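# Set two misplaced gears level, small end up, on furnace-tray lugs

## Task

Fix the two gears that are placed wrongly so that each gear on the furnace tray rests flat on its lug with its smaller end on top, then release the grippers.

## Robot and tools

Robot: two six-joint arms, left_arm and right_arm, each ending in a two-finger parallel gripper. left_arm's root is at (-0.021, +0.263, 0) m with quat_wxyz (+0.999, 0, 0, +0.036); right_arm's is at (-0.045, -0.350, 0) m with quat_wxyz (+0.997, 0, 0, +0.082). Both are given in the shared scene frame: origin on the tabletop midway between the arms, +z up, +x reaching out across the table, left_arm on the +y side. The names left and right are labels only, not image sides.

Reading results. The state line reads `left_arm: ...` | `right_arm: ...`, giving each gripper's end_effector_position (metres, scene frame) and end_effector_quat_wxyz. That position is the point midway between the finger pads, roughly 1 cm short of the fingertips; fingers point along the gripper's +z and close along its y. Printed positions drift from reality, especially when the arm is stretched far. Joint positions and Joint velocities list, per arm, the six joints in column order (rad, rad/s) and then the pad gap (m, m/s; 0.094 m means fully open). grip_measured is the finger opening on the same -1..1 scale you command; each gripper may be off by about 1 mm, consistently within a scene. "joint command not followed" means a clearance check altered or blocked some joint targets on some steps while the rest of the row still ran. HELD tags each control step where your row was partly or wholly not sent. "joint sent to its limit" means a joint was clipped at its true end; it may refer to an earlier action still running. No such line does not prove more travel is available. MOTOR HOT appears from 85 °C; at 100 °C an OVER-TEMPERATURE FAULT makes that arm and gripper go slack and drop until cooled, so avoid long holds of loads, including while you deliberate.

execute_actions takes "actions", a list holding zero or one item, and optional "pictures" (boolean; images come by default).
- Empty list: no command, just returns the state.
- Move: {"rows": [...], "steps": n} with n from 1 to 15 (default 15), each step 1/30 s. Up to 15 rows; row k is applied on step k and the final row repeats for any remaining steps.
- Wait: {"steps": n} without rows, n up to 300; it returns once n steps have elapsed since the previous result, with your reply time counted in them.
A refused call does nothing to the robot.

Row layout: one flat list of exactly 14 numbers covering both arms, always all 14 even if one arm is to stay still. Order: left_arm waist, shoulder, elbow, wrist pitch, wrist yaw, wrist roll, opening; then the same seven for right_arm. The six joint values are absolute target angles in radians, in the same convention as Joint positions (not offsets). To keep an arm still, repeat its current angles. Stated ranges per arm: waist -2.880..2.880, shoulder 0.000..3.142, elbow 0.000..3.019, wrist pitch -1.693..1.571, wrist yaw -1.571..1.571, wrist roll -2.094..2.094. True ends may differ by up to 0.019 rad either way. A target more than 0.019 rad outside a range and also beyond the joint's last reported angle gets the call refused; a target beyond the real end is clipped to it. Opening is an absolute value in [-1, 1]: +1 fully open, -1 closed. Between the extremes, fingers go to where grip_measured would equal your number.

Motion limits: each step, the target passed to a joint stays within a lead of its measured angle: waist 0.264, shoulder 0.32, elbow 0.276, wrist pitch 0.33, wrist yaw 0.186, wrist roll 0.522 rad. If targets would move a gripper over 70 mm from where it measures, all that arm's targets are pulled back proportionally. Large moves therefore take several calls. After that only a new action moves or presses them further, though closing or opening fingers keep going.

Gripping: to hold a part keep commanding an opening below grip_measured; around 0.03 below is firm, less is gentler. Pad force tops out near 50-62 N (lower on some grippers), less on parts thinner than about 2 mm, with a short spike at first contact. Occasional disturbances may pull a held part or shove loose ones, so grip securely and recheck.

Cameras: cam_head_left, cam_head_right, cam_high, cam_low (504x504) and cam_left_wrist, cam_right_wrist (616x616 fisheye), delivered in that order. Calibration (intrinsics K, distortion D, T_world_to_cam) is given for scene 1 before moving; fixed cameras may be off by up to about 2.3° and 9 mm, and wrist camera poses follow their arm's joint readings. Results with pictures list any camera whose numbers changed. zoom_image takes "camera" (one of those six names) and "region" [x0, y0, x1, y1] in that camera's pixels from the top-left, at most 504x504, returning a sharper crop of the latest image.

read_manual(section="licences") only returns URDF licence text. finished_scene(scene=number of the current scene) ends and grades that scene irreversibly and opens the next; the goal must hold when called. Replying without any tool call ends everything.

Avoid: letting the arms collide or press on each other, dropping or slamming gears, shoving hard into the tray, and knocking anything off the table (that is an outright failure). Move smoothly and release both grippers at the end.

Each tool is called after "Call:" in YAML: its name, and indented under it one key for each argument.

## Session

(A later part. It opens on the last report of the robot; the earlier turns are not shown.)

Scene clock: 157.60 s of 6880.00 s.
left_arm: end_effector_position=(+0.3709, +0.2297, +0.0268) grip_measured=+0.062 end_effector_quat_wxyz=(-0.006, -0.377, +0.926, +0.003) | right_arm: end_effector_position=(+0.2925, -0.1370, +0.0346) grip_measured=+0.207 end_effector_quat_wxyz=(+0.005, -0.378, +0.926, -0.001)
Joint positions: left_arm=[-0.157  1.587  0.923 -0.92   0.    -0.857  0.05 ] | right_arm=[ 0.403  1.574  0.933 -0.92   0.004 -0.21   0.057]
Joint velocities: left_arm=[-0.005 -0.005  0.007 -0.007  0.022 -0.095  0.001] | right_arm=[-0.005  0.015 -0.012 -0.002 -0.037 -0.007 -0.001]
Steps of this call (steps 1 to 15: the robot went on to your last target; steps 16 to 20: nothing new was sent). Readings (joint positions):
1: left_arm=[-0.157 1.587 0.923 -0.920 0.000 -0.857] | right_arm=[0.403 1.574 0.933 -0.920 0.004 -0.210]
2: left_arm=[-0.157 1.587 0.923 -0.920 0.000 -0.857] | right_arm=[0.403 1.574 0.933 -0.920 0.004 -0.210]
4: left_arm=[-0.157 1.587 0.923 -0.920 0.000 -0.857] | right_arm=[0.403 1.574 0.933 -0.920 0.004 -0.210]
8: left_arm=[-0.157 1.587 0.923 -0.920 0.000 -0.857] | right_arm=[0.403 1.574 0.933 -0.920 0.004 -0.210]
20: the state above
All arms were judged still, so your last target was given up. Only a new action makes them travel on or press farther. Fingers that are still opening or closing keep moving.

Lift both.

Call:
execute_actions:
  actions:
    - {"rows":[[-0.161,1.455,1.015,-1.12,0,-0.87,0.02,0.404,1.465,1.04,-1.12,0,-0.22,0.16]],"steps":15}
  pictures: false

Call:
execute_actions:
  actions:
    - {"steps":30}

Scene clock: 163.50 s of 6880.00 s.
left_arm: end_effector_position=(+0.3494, +0.2319, +0.0873) grip_measured=+0.062 end_effector_quat_wxyz=(-0.016, -0.377, +0.926, +0.009) | right_arm: end_effector_position=(+0.2798, -0.1446, +0.0920) grip_measured=+0.207 end_effector_quat_wxyz=(-0.009, -0.379, +0.926, -0.003)
Joint positions: left_arm=[-0.157  1.454  0.959 -1.112 -0.002 -0.857  0.05 ] | right_arm=[ 0.403  1.468  0.988 -1.109  0.002 -0.21   0.057]
Joint velocities: left_arm=[ 0.005 -0.015  0.002 -0.017 -0.022  0.037 -0.001] | right_arm=[-0.015  0.024  0.007 -0.002 -0.051  0.037  0.002]
Steps of this call (steps 1 to 90: nothing new was sent; then 2.40 s passed at rest; steps 91 to 105: all 15 steps of this action). Readings (joint positions):
91: left_arm=[-0.157 1.584 0.928 -0.944 -0.001 -0.857] | right_arm=[0.403 1.571 0.940 -0.944 0.006 -0.210]
92: left_arm=[-0.157 1.577 0.936 -0.991 -0.002 -0.857] | right_arm=[0.403 1.569 0.953 -0.980 0.005 -0.210]
94: left_arm=[-0.157 1.540 0.944 -1.062 -0.002 -0.857] | right_arm=[0.403 1.546 0.981 -1.047 0.003 -0.210]
98: left_arm=[-0.157 1.465 0.948 -1.109 -0.002 -0.857] | right_arm=[0.403 1.478 0.988 -1.102 0.002 -0.210]
105: the state above

Scene clock: 164.50 s of 6880.00 s.
left_arm: end_effector_position=(+0.3494, +0.2319, +0.0873) grip_measured=+0.062 end_effector_quat_wxyz=(-0.016, -0.377, +0.926, +0.009) | right_arm: end_effector_position=(+0.2798, -0.1446, +0.0911) grip_measured=+0.207 end_effector_quat_wxyz=(-0.010, -0.379, +0.926, -0.003)
Joint positions: left_arm=[-0.157  1.454  0.959 -1.112 -0.002 -0.857  0.05 ] | right_arm=[ 0.403  1.47   0.988 -1.109  0.002 -0.21   0.057]
Joint velocities: left_arm=[-0.005  0.005  0.007 -0.002 -0.022  0.095 -0.001] | right_arm=[-0.005  0.015 -0.007 -0.007  0.022  0.066 -0.001]
Steps of this call (steps 1 to 15: the robot went on to your last target; steps 16 to 30: nothing new was sent). Readings (joint positions):
1: left_arm=[-0.157 1.454 0.959 -1.112 -0.002 -0.857] | right_arm=[0.403 1.469 0.988 -1.109 0.002 -0.210]
2: left_arm=[-0.157 1.454 0.959 -1.112 -0.002 -0.857] | right_arm=[0.403 1.470 0.988 -1.109 0.002 -0.210]
4: left_arm=[-0.157 1.454 0.959 -1.112 -0.002 -0.857] | right_arm=[0.403 1.470 0.988 -1.109 0.002 -0.210]
8: left_arm=[-0.157 1.454 0.959 -1.112 -0.002 -0.857] | right_arm=[0.403 1.470 0.988 -1.109 0.002 -0.210]
30: the state above
All arms were judged still, so your last target was given up. Only a new action makes them travel on or press farther. Fingers that are still opening or closing keep moving.
camera_calibration (this result's frames):
cam_left_wrist: T_world_to_cam=[[0.690216, -0.722919, -0.0314598, -0.0671549], [-0.555841, -0.55753, 0.616604, 0.270629], [-0.463295, -0.408104, -0.786644, 0.447534], [0, 0, 0, 1]] pos_world=[0.404119, 0.284976, 0.183066]
cam_right_wrist: T_world_to_cam=[[0.698347, -0.715506, -0.0190379, -0.291918], [-0.559471, -0.562257, 0.608982, 0.0244585], [-0.446434, -0.414629, -0.792956, 0.258645], [0, 0, 0, 1]] pos_world=[0.333011, -0.0878751, 0.184642]

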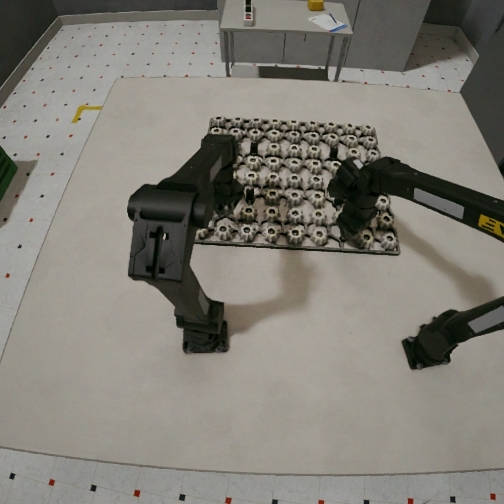

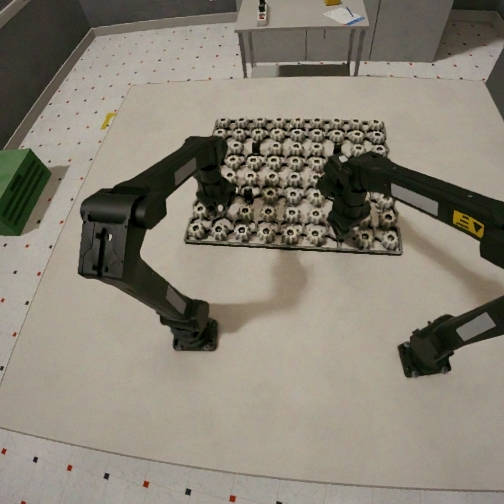

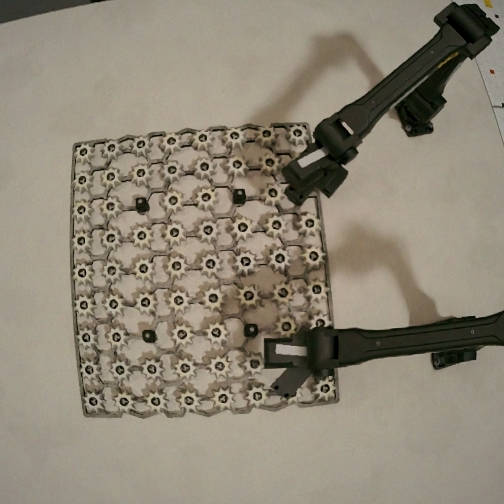

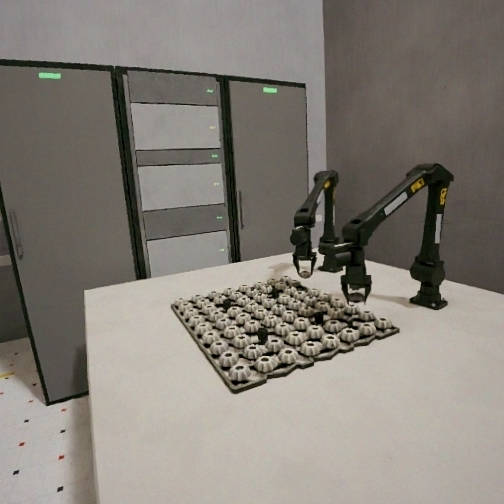

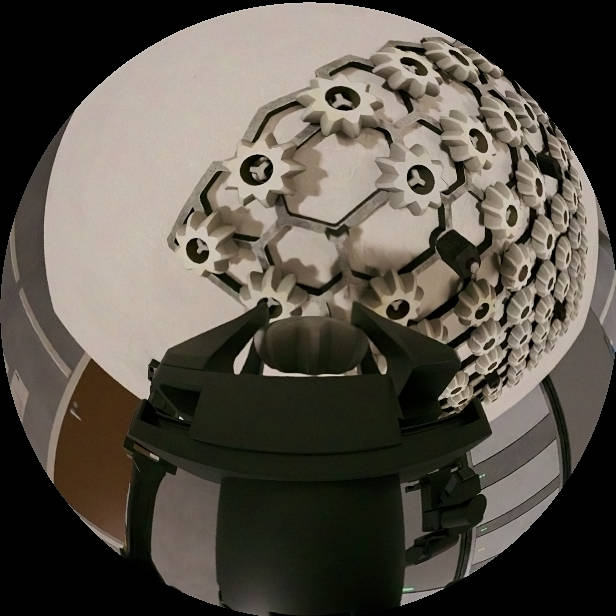

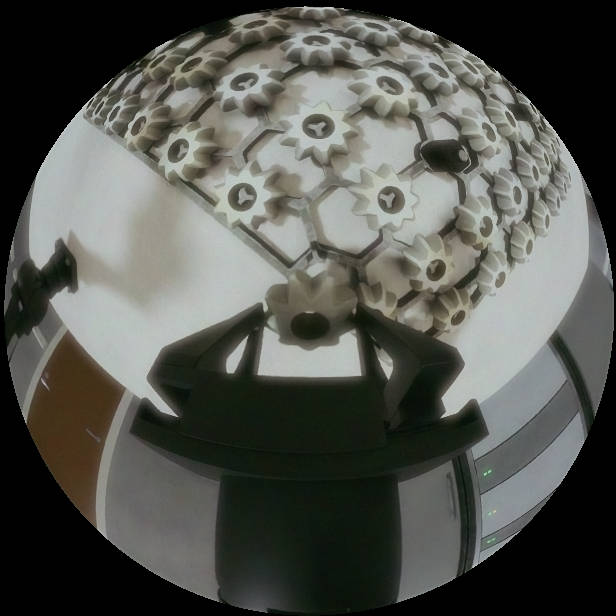

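Call:
execute_actions:
  actions:
    - {"rows":[[0.6,1.76,1.06,-1.65,0,0,0.02,0.349,0.997,0.53,0.52,-1.058,0,0.16]],"steps":15}
  pictures: false

Call:
execute_actions:
  actions:
    - {"steps":90}

Scene clock: 198.60 s of 6880.00 s.
left_arm: end_effector_position=(+0.1830, +0.4376, +0.0490) grip_measured=+0.062 end_effector_quat_wxyz=(-0.377, -0.361, +0.845, -0.113) | right_arm: end_effector_position=(+0.1953, -0.0436, +0.2596) grip_measured=+0.207 end_effector_quat_wxyz=(+0.433, -0.482, +0.565, +0.511)
Joint positions: left_arm=[ 0.631  1.796  1.026 -1.61  -0.007 -0.107  0.05 ] | right_arm=[ 0.351  1.001  0.47   0.324 -1.05  -0.019  0.057]
Joint velocities: left_arm=[ 1.099 -0.073  0.071 -0.159 -0.081  0.52  -0.001] | right_arm=[-0.015  0.19   0.012  2.498 -0.037  0.051 -0.001]
Steps of this call (steps 1 to 90: nothing new was sent; then 30.60 s passed at rest; steps 91 to 105: all 15 steps of this action). Readings (joint positions):
91: left_arm=[-0.147 1.466 0.964 -1.142 0.003 -0.814] | right_arm=[0.395 1.447 0.952 -1.047 -0.074 -0.181]
92: left_arm=[-0.126 1.491 0.982 -1.206 0.008 -0.756] | right_arm=[0.383 1.392 0.872 -0.922 -0.180 -0.147]
94: left_arm=[-0.049 1.572 1.008 -1.330 0.008 -0.634] | right_arm=[0.358 1.222 0.673 -0.700 -0.371 -0.097]
98: left_arm=[0.181 1.738 1.018 -1.536 0.007 -0.364] | right_arm=[0.346 0.963 0.458 -0.356 -0.749 -0.046]
105: the state above

Scene clock: 201.60 s of 6880.00 s.
left_arm: end_effector_position=(+0.1897, +0.4284, +0.0536) grip_measured=+0.062 end_effector_quat_wxyz=(-0.374, -0.307, +0.866, -0.126) | right_arm: end_effector_position=(+0.1985, -0.0413, +0.2858) grip_measured=+0.207 end_effector_quat_wxyz=(+0.488, -0.498, +0.513, +0.501)
Joint positions: left_arm=[ 0.593  1.787  1.027 -1.622  0.    -0.015  0.05 ] | right_arm=[ 0.351  1.005  0.474  0.485 -1.055 -0.011  0.057]
Joint velocities: left_arm=[-0.015 -0.005 -0.022 -0.007 -0.051  0.007 -0.001] | right_arm=[-0.005 -0.005 -0.002  0.012  0.051  0.022 -0.   ]
Steps of this call (steps 1 to 30: the robot went on to your last target; steps 31 to 90: nothing new was sent). Readings (joint positions):
1: left_arm=[0.659 1.794 1.027 -1.614 -0.009 -0.090] | right_arm=[0.351 1.005 0.471 0.393 -1.051 -0.018]
2: left_arm=[0.671 1.792 1.027 -1.617 -0.009 -0.076] | right_arm=[0.351 1.005 0.473 0.436 -1.052 -0.017]
4: left_arm=[0.661 1.788 1.027 -1.621 -0.007 -0.054] | right_arm=[0.351 1.005 0.474 0.476 -1.054 -0.016]
8: left_arm=[0.606 1.787 1.027 -1.622 -0.001 -0.030] | right_arm=[0.351 1.005 0.474 0.485 -1.055 -0.013]
90: the state above
All arms were judged still, so your last target was given up. Only a new action makes them travel on or press farther. Fingers that are still opening or closing keep moving.
camera_calibration (this result's frames):
cam_left_wrist: T_world_to_cam=[[0.618648, -0.785651, -0.00516649, 0.223088], [-0.0891157, -0.0767032, 0.993063, -0.00247988], [-0.780597, -0.613897, -0.117466, 0.539729], [0, 0, 0, 1]] pos_world=[0.283077, 0.506417, 0.0670152]
cam_right_wrist: T_world_to_cam=[[0.999385, 0.0153287, -0.0315395, -0.183498], [-0.0156345, -0.610295, -0.79202, 0.209053], [-0.0313891, 0.792026, -0.60968, 0.334651], [0, 0, 0, 1]] pos_world=[0.197158, -0.134655, 0.363816]

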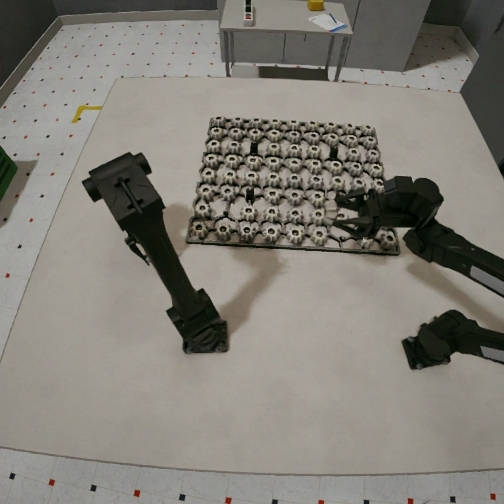

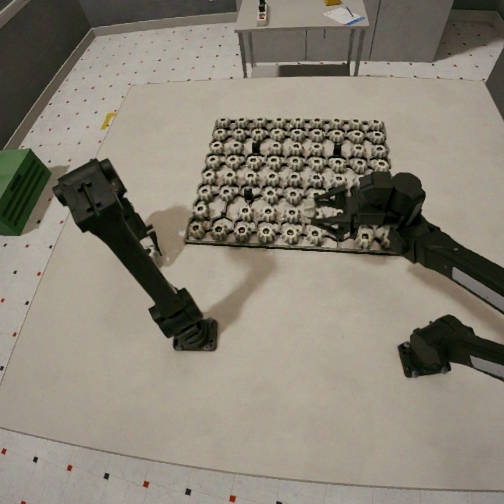

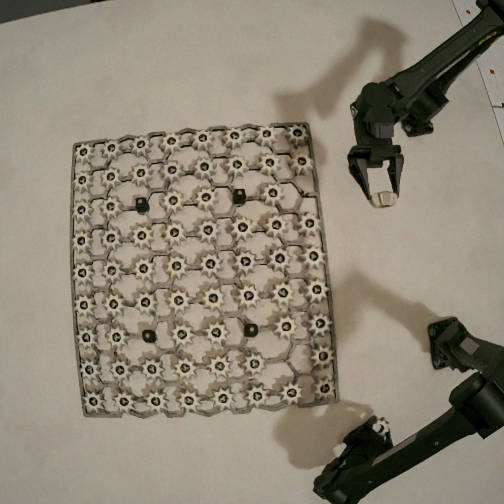

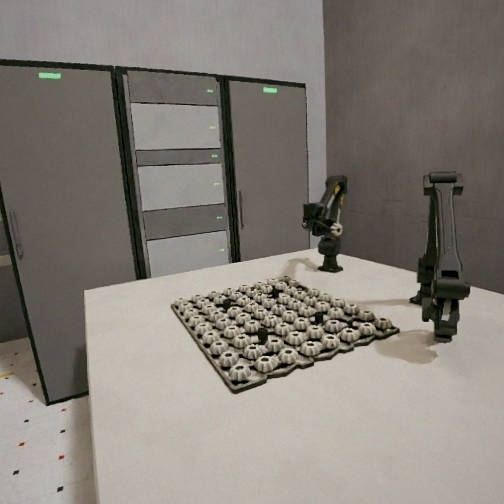

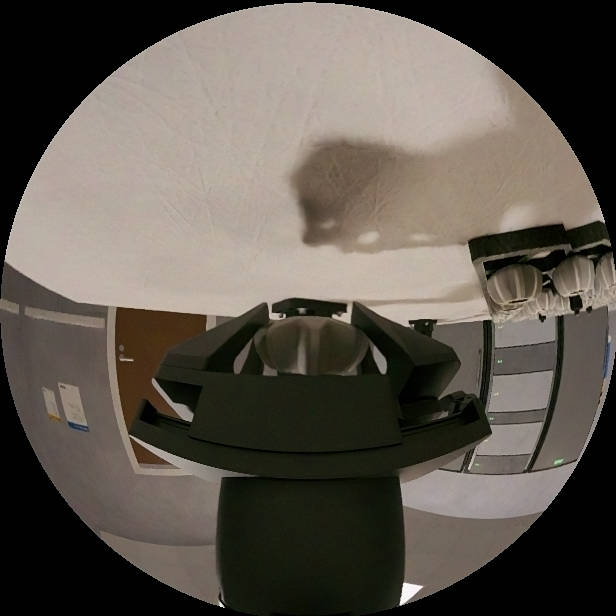

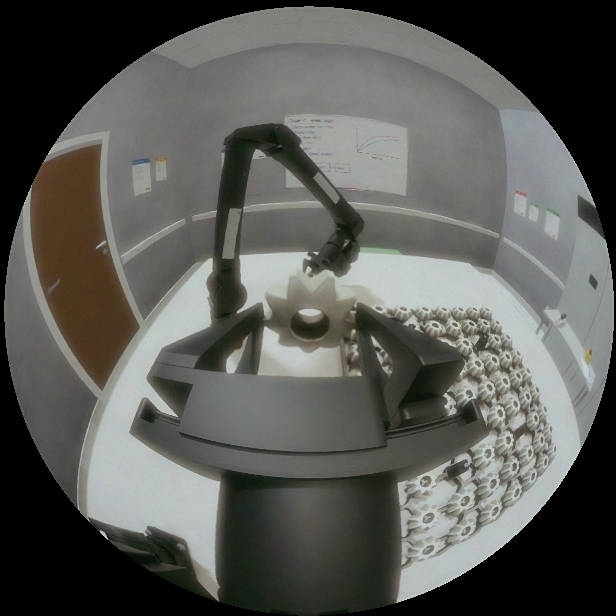

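Call:
execute_actions:
  actions:
    - {"rows":[[0.6,1.93,1.235,-1.65,0,0,0.02,0.349,0.997,0.53,0.52,-1.058,0,0.16]],"steps":15}
  pictures: false

Call:
execute_actions:
  actions:
    - {"steps":30}

Scene clock: 215.60 s of 6880.00 s.
left_arm: end_effector_position=(+0.2436, +0.4707, +0.0320) grip_measured=+0.062 end_effector_quat_wxyz=(-0.361, -0.308, +0.872, -0.122) | right_arm: end_effector_position=(+0.1985, -0.0413, +0.2858) grip_measured=+0.207 end_effector_quat_wxyz=(+0.488, -0.498, +0.513, +0.501)
Joint positions: left_arm=[ 0.593  1.943  1.222 -1.631  0.    -0.014  0.05 ] | right_arm=[ 0.351  1.005  0.474  0.485 -1.055 -0.011  0.057]
Joint velocities: left_arm=[-0.005 -0.015 -0.012 -0.002 -0.154 -0.037 -0.001] | right_arm=[-0.015 -0.015 -0.012  0.007  0.081 -0.051 -0.001]
Steps of this call (steps 1 to 90: nothing new was sent; then 10.50 s passed at rest; steps 91 to 105: all 15 steps of this action). Readings (joint positions):
91: left_arm=[0.593 1.797 1.040 -1.629 0.000 -0.015] | right_arm=[0.351 1.005 0.474 0.485 -1.055 -0.011]
92: left_arm=[0.593 1.820 1.072 -1.644 0.000 -0.015] | right_arm=[0.351 1.005 0.474 0.485 -1.055 -0.011]
94: left_arm=[0.593 1.883 1.155 -1.645 0.000 -0.015] | right_arm=[0.351 1.005 0.474 0.485 -1.055 -0.011]
98: left_arm=[0.593 1.943 1.223 -1.631 0.000 -0.015] | right_arm=[0.351 1.005 0.474 0.485 -1.055 -0.011]
105: the state above

Scene clock: 216.60 s of 6880.00 s.
left_arm: end_effector_position=(+0.2436, +0.4707, +0.0320) grip_measured=+0.062 end_effector_quat_wxyz=(-0.361, -0.308, +0.872, -0.122) | right_arm: end_effector_position=(+0.1985, -0.0413, +0.2858) grip_measured=+0.207 end_effector_quat_wxyz=(+0.488, -0.498, +0.513, +0.501)
Joint positions: left_arm=[ 0.593  1.943  1.222 -1.631  0.    -0.014  0.05 ] | right_arm=[ 0.351  1.005  0.474  0.485 -1.055 -0.011  0.057]
Joint velocities: left_arm=[-0.015 -0.015 -0.002  0.002  0.022 -0.022 -0.001] | right_arm=[-0.005 -0.015 -0.017  0.017 -0.051 -0.007 -0.   ]
Steps of this call (steps 1 to 15: the robot went on to your last target; steps 16 to 30: nothing new was sent). Readings (joint positions):
1: left_arm=[0.593 1.943 1.222 -1.631 0.000 -0.014] | right_arm=[0.351 1.005 0.474 0.485 -1.055 -0.011]
2: left_arm=[0.593 1.943 1.222 -1.631 0.000 -0.014] | right_arm=[0.351 1.005 0.474 0.485 -1.055 -0.011]
4: left_arm=[0.593 1.943 1.222 -1.631 0.000 -0.014] | right_arm=[0.351 1.005 0.474 0.485 -1.055 -0.011]
8: left_arm=[0.593 1.943 1.222 -1.631 0.000 -0.014] | right_arm=[0.351 1.005 0.474 0.485 -1.055 -0.011]
30: the state above
All arms were judged still, so your last target was given up. Only a new action makes them travel on or press farther. Fingers that are still opening or closing keep moving.
camera_calibration (this result's frames):
cam_left_wrist: T_world_to_cam=[[0.61856, -0.785723, -0.00485559, 0.222932], [-0.113094, -0.095145, 0.989018, 0.041652], [-0.777556, -0.611218, -0.147713, 0.604248], [0, 0, 0, 1]] pos_world=[0.33665, 0.548453, 0.0491434]
cam_right_wrist: T_world_to_cam=[[0.999385, 0.0153287, -0.0315395, -0.183498], [-0.0156345, -0.610295, -0.79202, 0.209053], [-0.0313891, 0.792026, -0.60968, 0.334651], [0, 0, 0, 1]] pos_world=[0.197158, -0.134655, 0.363816]

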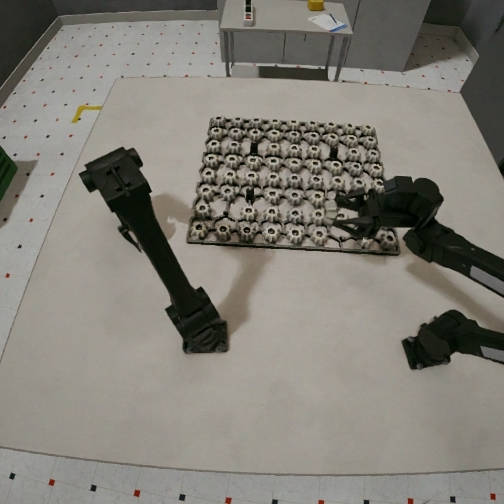

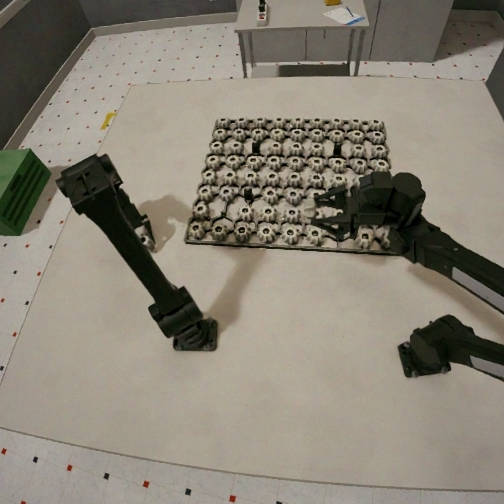

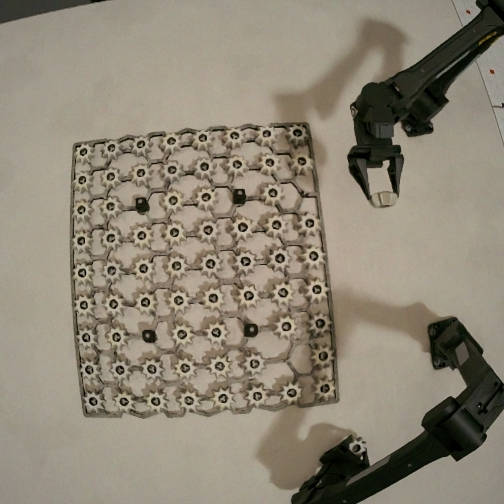

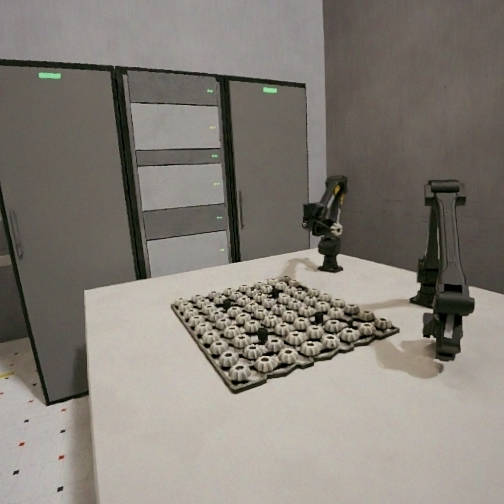

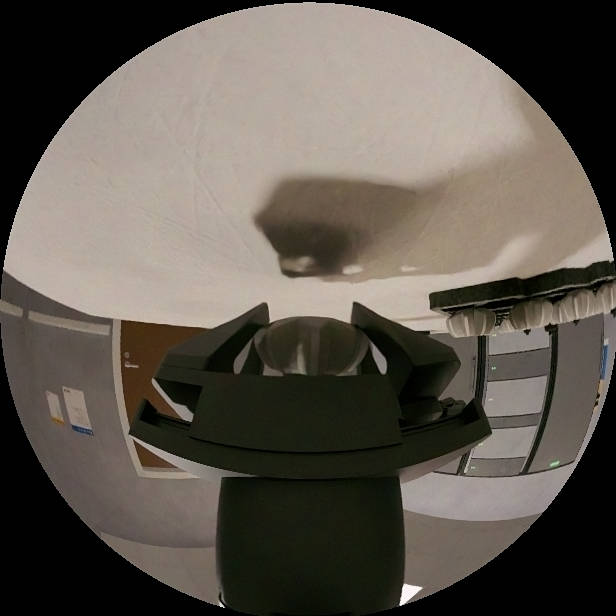

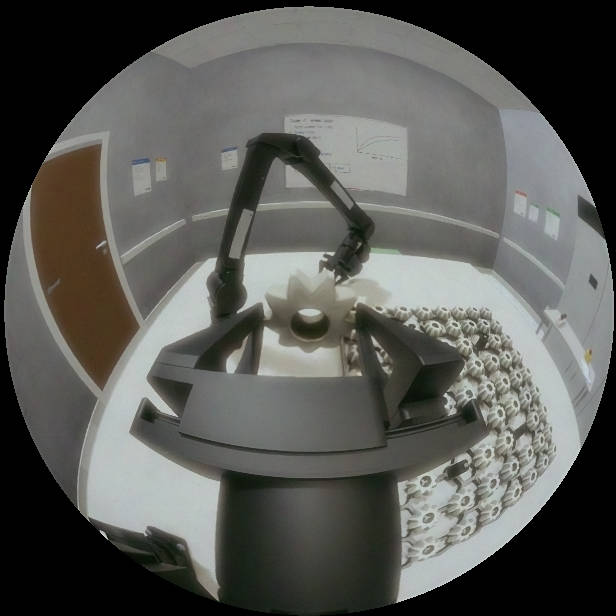

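Lower via shoulder only (~1.7 cm).

Call:
execute_actions:
  actions:
    - {"rows":[[0.6,1.985,1.235,-1.65,0,0,0.02,0.349,0.997,0.53,0.52,-1.058,0,0.16]],"steps":15}
  pictures: false

Call:
execute_actions:
  actions:
    - {"steps":20}
  pictures: false

Scene clock: 223.20 s of 6880.00 s.
left_arm: end_effector_position=(+0.2404, +0.4682, +0.0196) grip_measured=+0.062 end_effector_quat_wxyz=(-0.378, -0.306, +0.865, -0.128) | right_arm: end_effector_position=(+0.1985, -0.0413, +0.2858) grip_measured=+0.207 end_effector_quat_wxyz=(+0.487, -0.498, +0.513, +0.501)
Joint positions: left_arm=[ 0.593  1.982  1.222 -1.631  0.    -0.014  0.05 ] | right_arm=[ 0.351  1.005  0.474  0.485 -1.055 -0.011  0.057]
Joint velocities: left_arm=[ 0.005 -0.015  0.002 -0.002  0.037  0.066 -0.001] | right_arm=[ 0.005 -0.005 -0.007 -0.017 -0.081  0.037 -0.   ]
Steps of this call (steps 1 to 90: nothing new was sent; then 3.10 s passed at rest; steps 91 to 105: all 15 steps of this action). Readings (joint positions):
91: left_arm=[0.593 1.945 1.222 -1.631 0.000 -0.014] | right_arm=[0.351 1.005 0.474 0.485 -1.055 -0.011]
92: left_arm=[0.593 1.947 1.222 -1.631 0.000 -0.014] | right_arm=[0.351 1.005 0.474 0.485 -1.055 -0.011]
94: left_arm=[0.593 1.958 1.222 -1.631 0.000 -0.014] | right_arm=[0.351 1.005 0.474 0.485 -1.055 -0.011]
98: left_arm=[0.593 1.979 1.222 -1.631 0.000 -0.014] | right_arm=[0.351 1.005 0.474 0.485 -1.055 -0.011]
105: the state above

Scene clock: 223.87 s of 6880.00 s.
left_arm: end_effector_position=(+0.2404, +0.4682, +0.0196) grip_measured=+0.062 end_effector_quat_wxyz=(-0.378, -0.306, +0.865, -0.128) | right_arm: end_effector_position=(+0.1985, -0.0413, +0.2858) grip_measured=+0.207 end_effector_quat_wxyz=(+0.487, -0.498, +0.513, +0.501)
Joint positions: left_arm=[ 0.593  1.982  1.222 -1.631  0.    -0.014  0.05 ] | right_arm=[ 0.351  1.005  0.474  0.485 -1.055 -0.011  0.057]
Joint velocities: left_arm=[ 0.005 -0.005 -0.002  0.002 -0.022 -0.022  0.   ] | right_arm=[ 0.005  0.005 -0.017  0.002 -0.037 -0.022  0.001]
Steps of this call (steps 1 to 15: the robot went on to your last target; steps 16 to 20: nothing new was sent). Readings (joint positions):
1: left_arm=[0.593 1.982 1.222 -1.631 0.000 -0.014] | right_arm=[0.351 1.005 0.474 0.485 -1.055 -0.011]
2: left_arm=[0.593 1.982 1.222 -1.631 0.000 -0.014] | right_arm=[0.351 1.005 0.474 0.485 -1.055 -0.011]
4: left_arm=[0.593 1.982 1.222 -1.631 0.000 -0.014] | right_arm=[0.351 1.005 0.474 0.485 -1.055 -0.011]
8: left_arm=[0.593 1.982 1.222 -1.631 0.000 -0.014] | right_arm=[0.351 1.005 0.474 0.485 -1.055 -0.011]
20: the state above
All arms were judged still, so your last target was given up. Only a new action makes them travel on or press farther. Fingers that are still opening or closing keep moving.

Call:
execute_actions:
  actions:
    - {"rows":[[0.6,2.005,1.235,-1.65,0,0,0.02,0.349,0.997,0.53,0.52,-1.058,0,0.16]],"steps":12}
  pictures: false

Call:
execute_actions:
  actions:
    - {"rows":[[0.6,2.005,1.235,-1.65,0,0,1,0.349,0.997,0.53,0.52,-1.058,0,0.16]],"steps":15}
  pictures: false

Call:
execute_actions:
  actions:
    - {"rows":[[0.6,1.7,1.235,-1.65,0,0,1,0.349,0.997,0.53,0.52,-1.058,0,0.16]],"steps":15}
  pictures: false

Call:
execute_actions:
  actions:
    - {"rows":[[-0.343,0.81,0.37,0.46,1.30,1.571,1,0.349,0.997,0.53,0.52,-1.058,0,0.16]],"steps":15}
  pictures: false

Call:
execute_actions:
  actions:
    - {"steps":75}

Scene clock: 243.40 s of 6880.00 s.
left_arm: end_effector_position=(+0.2396, +0.4675, +0.0171) grip_measured=+0.062 end_effector_quat_wxyz=(-0.382, -0.305, +0.863, -0.129) | right_arm: end_effector_position=(+0.1985, -0.0413, +0.2858) grip_measured=+0.207 end_effector_quat_wxyz=(+0.487, -0.498, +0.513, +0.501)
Joint positions: left_arm=[ 0.593  1.991  1.222 -1.631  0.    -0.014  0.05 ] | right_arm=[ 0.351  1.005  0.474  0.485 -1.055 -0.011  0.057]
Joint velocities: left_arm=[ 0.005  0.005 -0.017  0.002 -0.037  0.037 -0.001] | right_arm=[ 0.005 -0.015 -0.017  0.007 -0.022  0.007  0.   ]
Steps of this call (steps 1 to 90: nothing new was sent; then 16.13 s passed at rest; steps 91 to 102: all 12 steps of this action). Readings (joint positions):
91: left_arm=[0.593 1.983 1.222 -1.631 0.000 -0.014] | right_arm=[0.351 1.005 0.474 0.485 -1.055 -0.011]
92: left_arm=[0.593 1.984 1.222 -1.631 0.000 -0.014] | right_arm=[0.351 1.005 0.474 0.485 -1.055 -0.011]
94: left_arm=[0.593 1.987 1.222 -1.631 0.000 -0.014] | right_arm=[0.351 1.005 0.474 0.485 -1.055 -0.011]
98: left_arm=[0.593 1.991 1.222 -1.631 0.000 -0.014] | right_arm=[0.351 1.005 0.474 0.485 -1.055 -0.011]
102: the state above

Scene clock: 243.90 s of 6880.00 s.
left_arm: end_effector_position=(+0.2389, +0.4671, +0.0179) grip_measured=+1.000 end_effector_quat_wxyz=(-0.384, -0.305, +0.862, -0.129) | right_arm: end_effector_position=(+0.1985, -0.0413, +0.2858) grip_measured=+0.207 end_effector_quat_wxyz=(+0.487, -0.498, +0.513, +0.501)
Joint positions: left_arm=[ 0.593  1.991  1.222 -1.636 -0.    -0.014  0.094] | right_arm=[ 0.351  1.005  0.474  0.485 -1.055 -0.011  0.057]
Joint velocities: left_arm=[-0.005 -0.005 -0.002 -0.007 -0.066 -0.051  0.   ] | right_arm=[ 0.005  0.024 -0.012  0.007 -0.037 -0.007  0.   ]
Steps of this call (steps 1 to 15: all 15 steps of this action). Readings (joint positions):
1: left_arm=[0.593 1.991 1.222 -1.631 -0.000 -0.014] | right_arm=[0.351 1.005 0.474 0.485 -1.055 -0.011]
2: left_arm=[0.593 1.991 1.222 -1.633 -0.000 -0.014] | right_arm=[0.351 1.005 0.474 0.485 -1.055 -0.011]
4: left_arm=[0.593 1.991 1.222 -1.635 -0.000 -0.014] | right_arm=[0.351 1.005 0.474 0.485 -1.055 -0.011]
8: left_arm=[0.593 1.991 1.222 -1.636 -0.000 -0.014] | right_arm=[0.351 1.005 0.474 0.485 -1.055 -0.011]
15: the state above

Scene clock: 244.40 s of 6880.00 s.
left_arm: end_effector_position=(+0.2516, +0.4771, +0.1267) grip_measured=+1.000 end_effector_quat_wxyz=(-0.239, -0.323, +0.912, -0.081) | right_arm: end_effector_position=(+0.1985, -0.0413, +0.2858) grip_measured=+0.207 end_effector_quat_wxyz=(+0.487, -0.498, +0.513, +0.501)
Joint positions: left_arm=[ 0.593  1.653  1.217 -1.645 -0.    -0.014  0.094] | right_arm=[ 0.351  1.005  0.474  0.485 -1.055 -0.011  0.057]
Joint velocities: left_arm=[ 0.015  0.22  -0.002 -0.007 -0.037  0.022  0.   ] | right_arm=[-0.005  0.005 -0.002 -0.022 -0.037  0.066 -0.   ]
Steps of this call (steps 1 to 15: all 15 steps of this action). Readings (joint positions):
1: left_arm=[0.593 1.982 1.222 -1.635 -0.000 -0.014] | right_arm=[0.351 1.005 0.474 0.485 -1.055 -0.011]
2: left_arm=[0.593 1.965 1.217 -1.634 -0.000 -0.014] | right_arm=[0.351 1.005 0.474 0.485 -1.055 -0.011]
4: left_arm=[0.593 1.904 1.215 -1.634 -0.000 -0.014] | right_arm=[0.351 1.005 0.474 0.485 -1.055 -0.011]
8: left_arm=[0.593 1.732 1.216 -1.635 -0.000 -0.014] | right_arm=[0.351 1.005 0.474 0.485 -1.055 -0.011]
15: the state above

Scene clock: 244.90 s of 6880.00 s.
left_arm: end_effector_position=(+0.2258, +0.1016, +0.1473) grip_measured=+1.000 end_effector_quat_wxyz=(+0.361, +0.496, +0.724, -0.315) | right_arm: end_effector_position=(+0.1985, -0.0413, +0.2858) grip_measured=+0.207 end_effector_quat_wxyz=(+0.487, -0.498, +0.513, +0.501)
Joint positions: left_arm=[-0.173  0.87   0.444 -0.653  0.909  0.858  0.094] | right_arm=[ 0.351  1.005  0.474  0.485 -1.055 -0.011  0.057]
Joint velocities: left_arm=[-2.369 -1.538 -1.243  2.83   2.293  2.586  0.   ] | right_arm=[-0.005 -0.005 -0.017  0.012  0.007 -0.066 -0.001]
Steps of this call (steps 1 to 15: all 15 steps of this action). Readings (joint positions):
1: left_arm=[0.586 1.647 1.199 -1.610 0.041 0.024] | right_arm=[0.351 1.005 0.474 0.485 -1.055 -0.011]
2: left_arm=[0.571 1.622 1.154 -1.541 0.092 0.074] | right_arm=[0.351 1.005 0.474 0.485 -1.055 -0.011]
4: left_arm=[0.504 1.545 1.045 -1.419 0.196 0.177] | right_arm=[0.351 1.005 0.474 0.485 -1.055 -0.011]
8: left_arm=[0.293 1.331 0.824 -1.168 0.424 0.395] | right_arm=[0.351 1.005 0.474 0.485 -1.055 -0.011]
15: the state above

Scene clock: 247.40 s of 6880.00 s.
left_arm: end_effector_position=(+0.1966, +0.0290, +0.2888) grip_measured=+1.000 end_effector_quat_wxyz=(+0.708, +0.706, +0.002, -0.003) | right_arm: end_effector_position=(+0.1985, -0.0413, +0.2858) grip_measured=+0.207 end_effector_quat_wxyz=(+0.487, -0.498, +0.513, +0.501)
Joint positions: left_arm=[-0.349  0.801  0.364  0.445  1.298  1.556  0.094] | right_arm=[ 0.351  1.005  0.474  0.485 -1.055 -0.011  0.057]
Joint velocities: left_arm=[ 0.015 -0.034  0.002 -0.012 -0.037  0.022  0.   ] | right_arm=[-0.005 -0.015 -0.002 -0.007 -0.037  0.11   0.001]
Steps of this call (steps 1 to 45: the robot went on to your last target; steps 46 to 75: nothing new was sent). Readings (joint positions):
1: left_arm=[-0.250 0.826 0.407 -0.553 1.009 0.954] | right_arm=[0.351 1.005 0.474 0.485 -1.055 -0.011]
2: left_arm=[-0.314 0.798 0.381 -0.450 1.111 1.052] | right_arm=[0.351 1.005 0.474 0.485 -1.055 -0.011]
4: left_arm=[-0.373 0.783 0.364 -0.244 1.270 1.232] | right_arm=[0.351 1.005 0.474 0.485 -1.055 -0.011]
8: left_arm=[-0.358 0.797 0.364 0.179 1.296 1.425] | right_arm=[0.351 1.005 0.474 0.485 -1.055 -0.011]
75: the state above
All arms were judged still, so your last target was given up. Only a new action makes them travel on or press farther. Fingers that are still opening or closing keep moving.
camera_calibration (this result's frames):
cam_left_wrist: T_world_to_cam=[[0.00308721, -0.00464982, -0.999984, 0.291935], [0.802659, 0.596437, -0.000295356, -0.174075], [0.59643, -0.802646, 0.00557355, 0.0267615], [0, 0, 0, 1]] pos_world=[0.122861, 0.126663, 0.29173]
cam_right_wrist: T_world_to_cam=[[0.999373, 0.0153202, -0.0319206, -0.183387], [-0.0159418, -0.610295, -0.792014, 0.209112], [-0.0316148, 0.792026, -0.609668, 0.334692], [0, 0, 0, 1]] pos_world=[0.197187, -0.134655, 0.363817]

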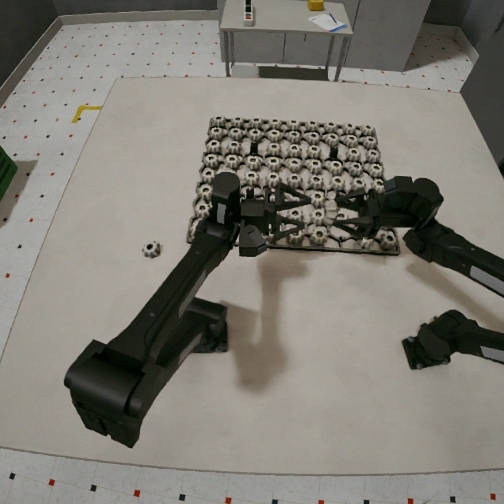

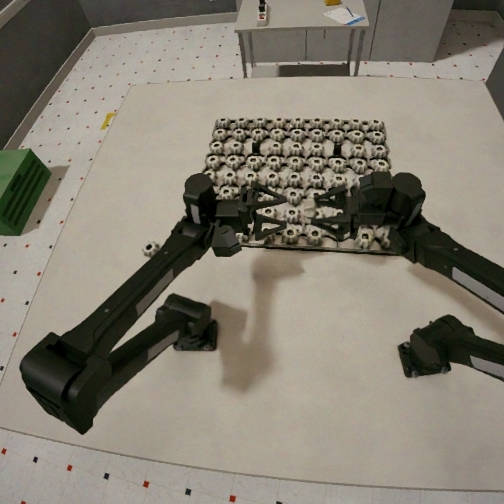

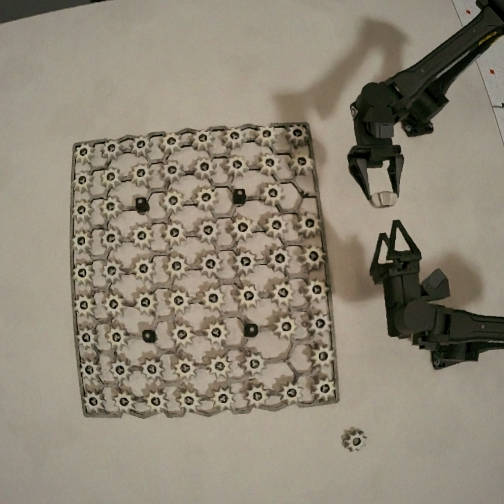

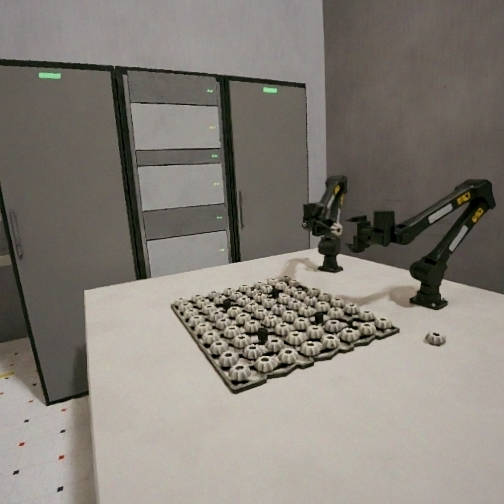

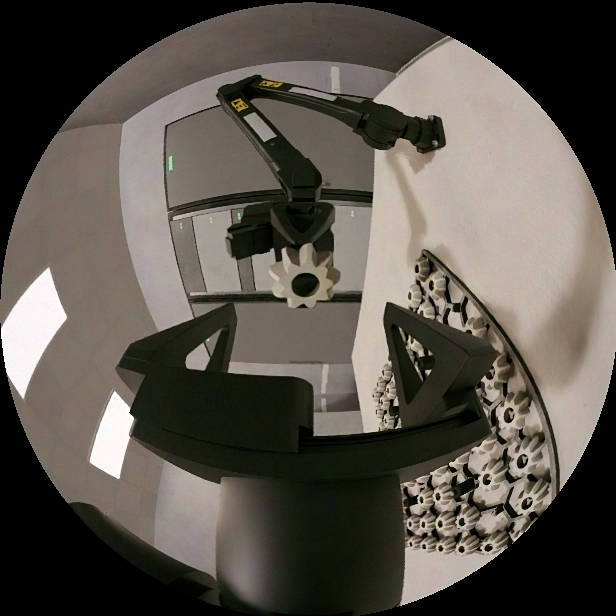

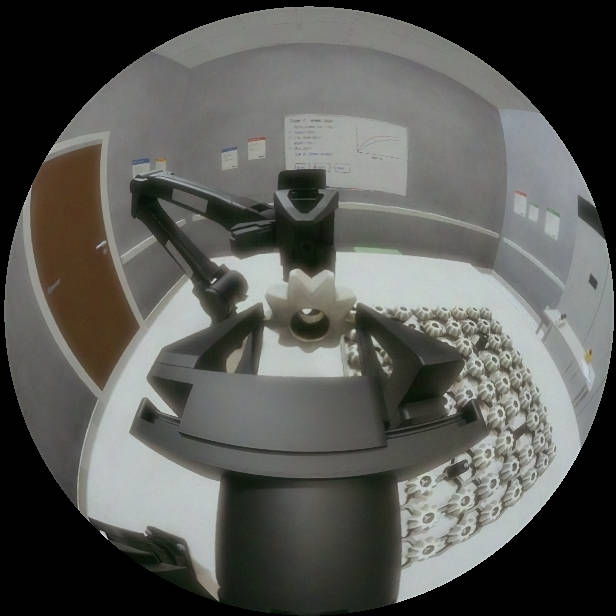

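Call:
execute_actions:
  actions:
    - {"rows":[[-0.587,0.925,0.413,0.525,1.05,1.571,1,0.349,0.997,0.53,0.52,-1.058,0,0.16]],"steps":15}
  pictures: false

Call:
execute_actions:
  actions:
    - {"steps":30}

Scene clock: 260.67 s of 6880.00 s.
left_arm: end_effector_position=(+0.1938, -0.0332, +0.2701) grip_measured=+1.000 end_effector_quat_wxyz=(+0.702, +0.712, +0.014, -0.014) | right_arm: end_effector_position=(+0.1989, -0.0408, +0.2821) grip_measured=+0.207 end_effector_quat_wxyz=(+0.483, -0.498, +0.516, +0.503)
Joint positions: left_arm=[-0.596  0.926  0.378  0.517  1.049  1.558  0.094] | right_arm=[ 0.351  1.014  0.472  0.485 -1.058 -0.011  0.057]
Joint velocities: left_arm=[ 0.005 -0.005  0.002 -0.002 -0.066  0.037  0.   ] | right_arm=[-0.005  0.005 -0.007  0.012  0.022  0.022 -0.001]
Steps of this call (steps 1 to 90: nothing new was sent; then 9.77 s passed at rest; steps 91 to 105: all 15 steps of this action). Readings (joint positions):
91: left_arm=[-0.369 0.807 0.364 0.458 1.211 1.556] | right_arm=[0.351 1.005 0.474 0.485 -1.055 -0.011]
92: left_arm=[-0.424 0.828 0.366 0.480 1.118 1.556] | right_arm=[0.351 1.005 0.474 0.485 -1.055 -0.011]
94: left_arm=[-0.543 0.885 0.376 0.504 1.061 1.556] | right_arm=[0.351 1.005 0.474 0.485 -1.055 -0.011]
98: left_arm=[-0.602 0.927 0.378 0.517 1.048 1.556] | right_arm=[0.351 1.013 0.472 0.485 -1.063 -0.011]
105: the state above

Scene clock: 261.67 s of 6880.00 s.
left_arm: end_effector_position=(+0.1938, -0.0332, +0.2701) grip_measured=+1.000 end_effector_quat_wxyz=(+0.702, +0.712, +0.014, -0.014) | right_arm: end_effector_position=(+0.1989, -0.0408, +0.2821) grip_measured=+0.207 end_effector_quat_wxyz=(+0.483, -0.498, +0.516, +0.503)
Joint positions: left_arm=[-0.596  0.926  0.378  0.517  1.049  1.558  0.094] | right_arm=[ 0.351  1.014  0.472  0.485 -1.058 -0.011  0.057]
Joint velocities: left_arm=[-0.005 -0.005 -0.002 -0.017  0.037  0.022  0.   ] | right_arm=[ 0.005 -0.015 -0.007  0.007  0.007 -0.022  0.   ]
Steps of this call (steps 1 to 15: the robot went on to your last target; steps 16 to 30: nothing new was sent). Readings (joint positions):
1: left_arm=[-0.596 0.926 0.378 0.517 1.049 1.558] | right_arm=[0.351 1.014 0.472 0.485 -1.058 -0.011]
2: left_arm=[-0.596 0.926 0.378 0.517 1.049 1.558] | right_arm=[0.351 1.014 0.472 0.485 -1.058 -0.011]
4: left_arm=[-0.596 0.926 0.378 0.517 1.049 1.558] | right_arm=[0.351 1.014 0.472 0.485 -1.058 -0.011]
8: left_arm=[-0.596 0.926 0.378 0.517 1.049 1.558] | right_arm=[0.351 1.014 0.472 0.485 -1.058 -0.011]
30: the state above
All arms were judged still, so your last target was given up. Only a new action makes them travel on or press farther. Fingers that are still opening or closing keep moving.
camera_calibration (this result's frames):
cam_left_wrist: T_world_to_cam=[[-0.0295339, 0.0126699, -0.999483, 0.279712], [0.801012, 0.598432, -0.0160832, -0.130046], [0.597919, -0.801074, -0.0278228, -0.0125872], [0, 0, 0, 1]] pos_world=[0.119956, 0.0641966, 0.277125]
cam_right_wrist: T_world_to_cam=[[0.999015, 0.0178149, -0.0406487, -0.181322], [-0.0211425, -0.614256, -0.788824, 0.206451], [-0.0390215, 0.788906, -0.613274, 0.334393], [0, 0, 0, 1]] pos_world=[0.198557, -0.13376, 0.360557]

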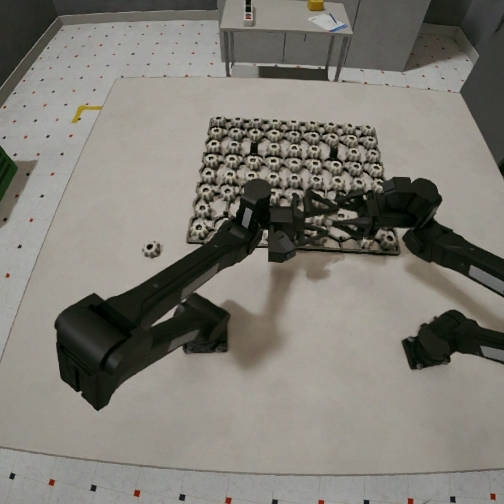

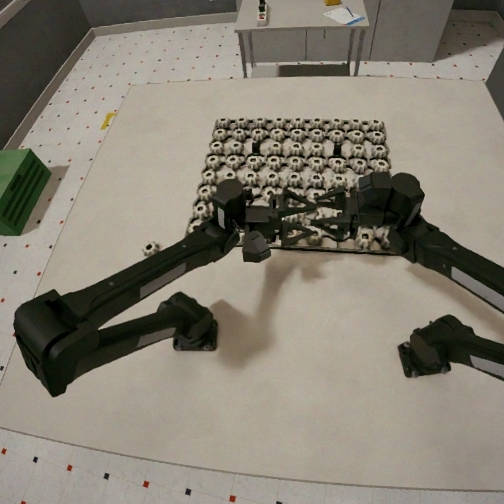

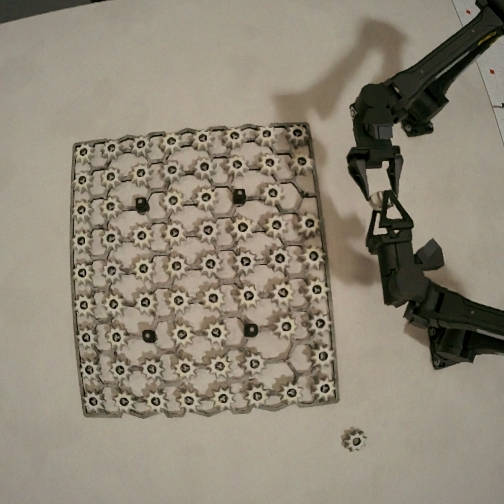

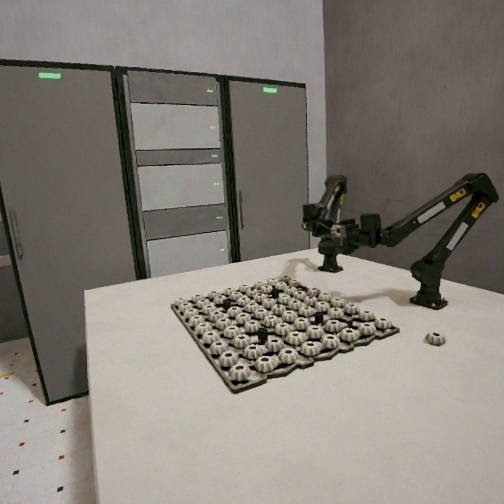

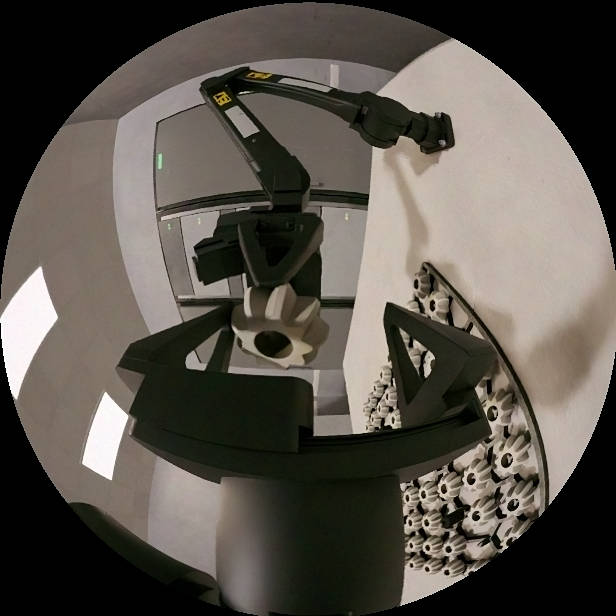

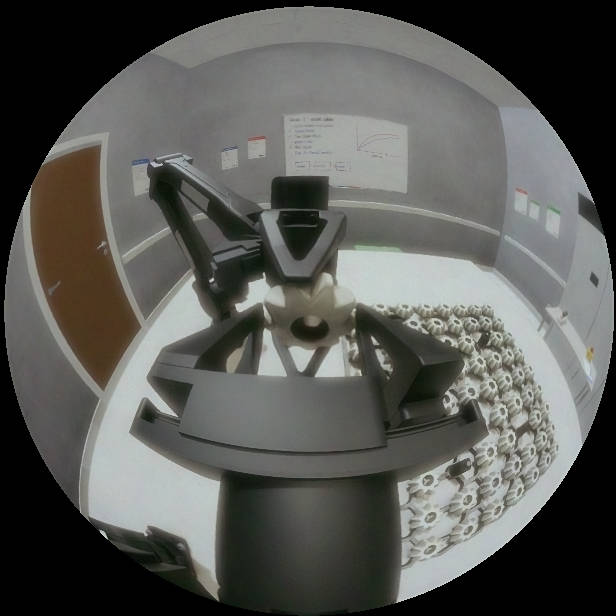

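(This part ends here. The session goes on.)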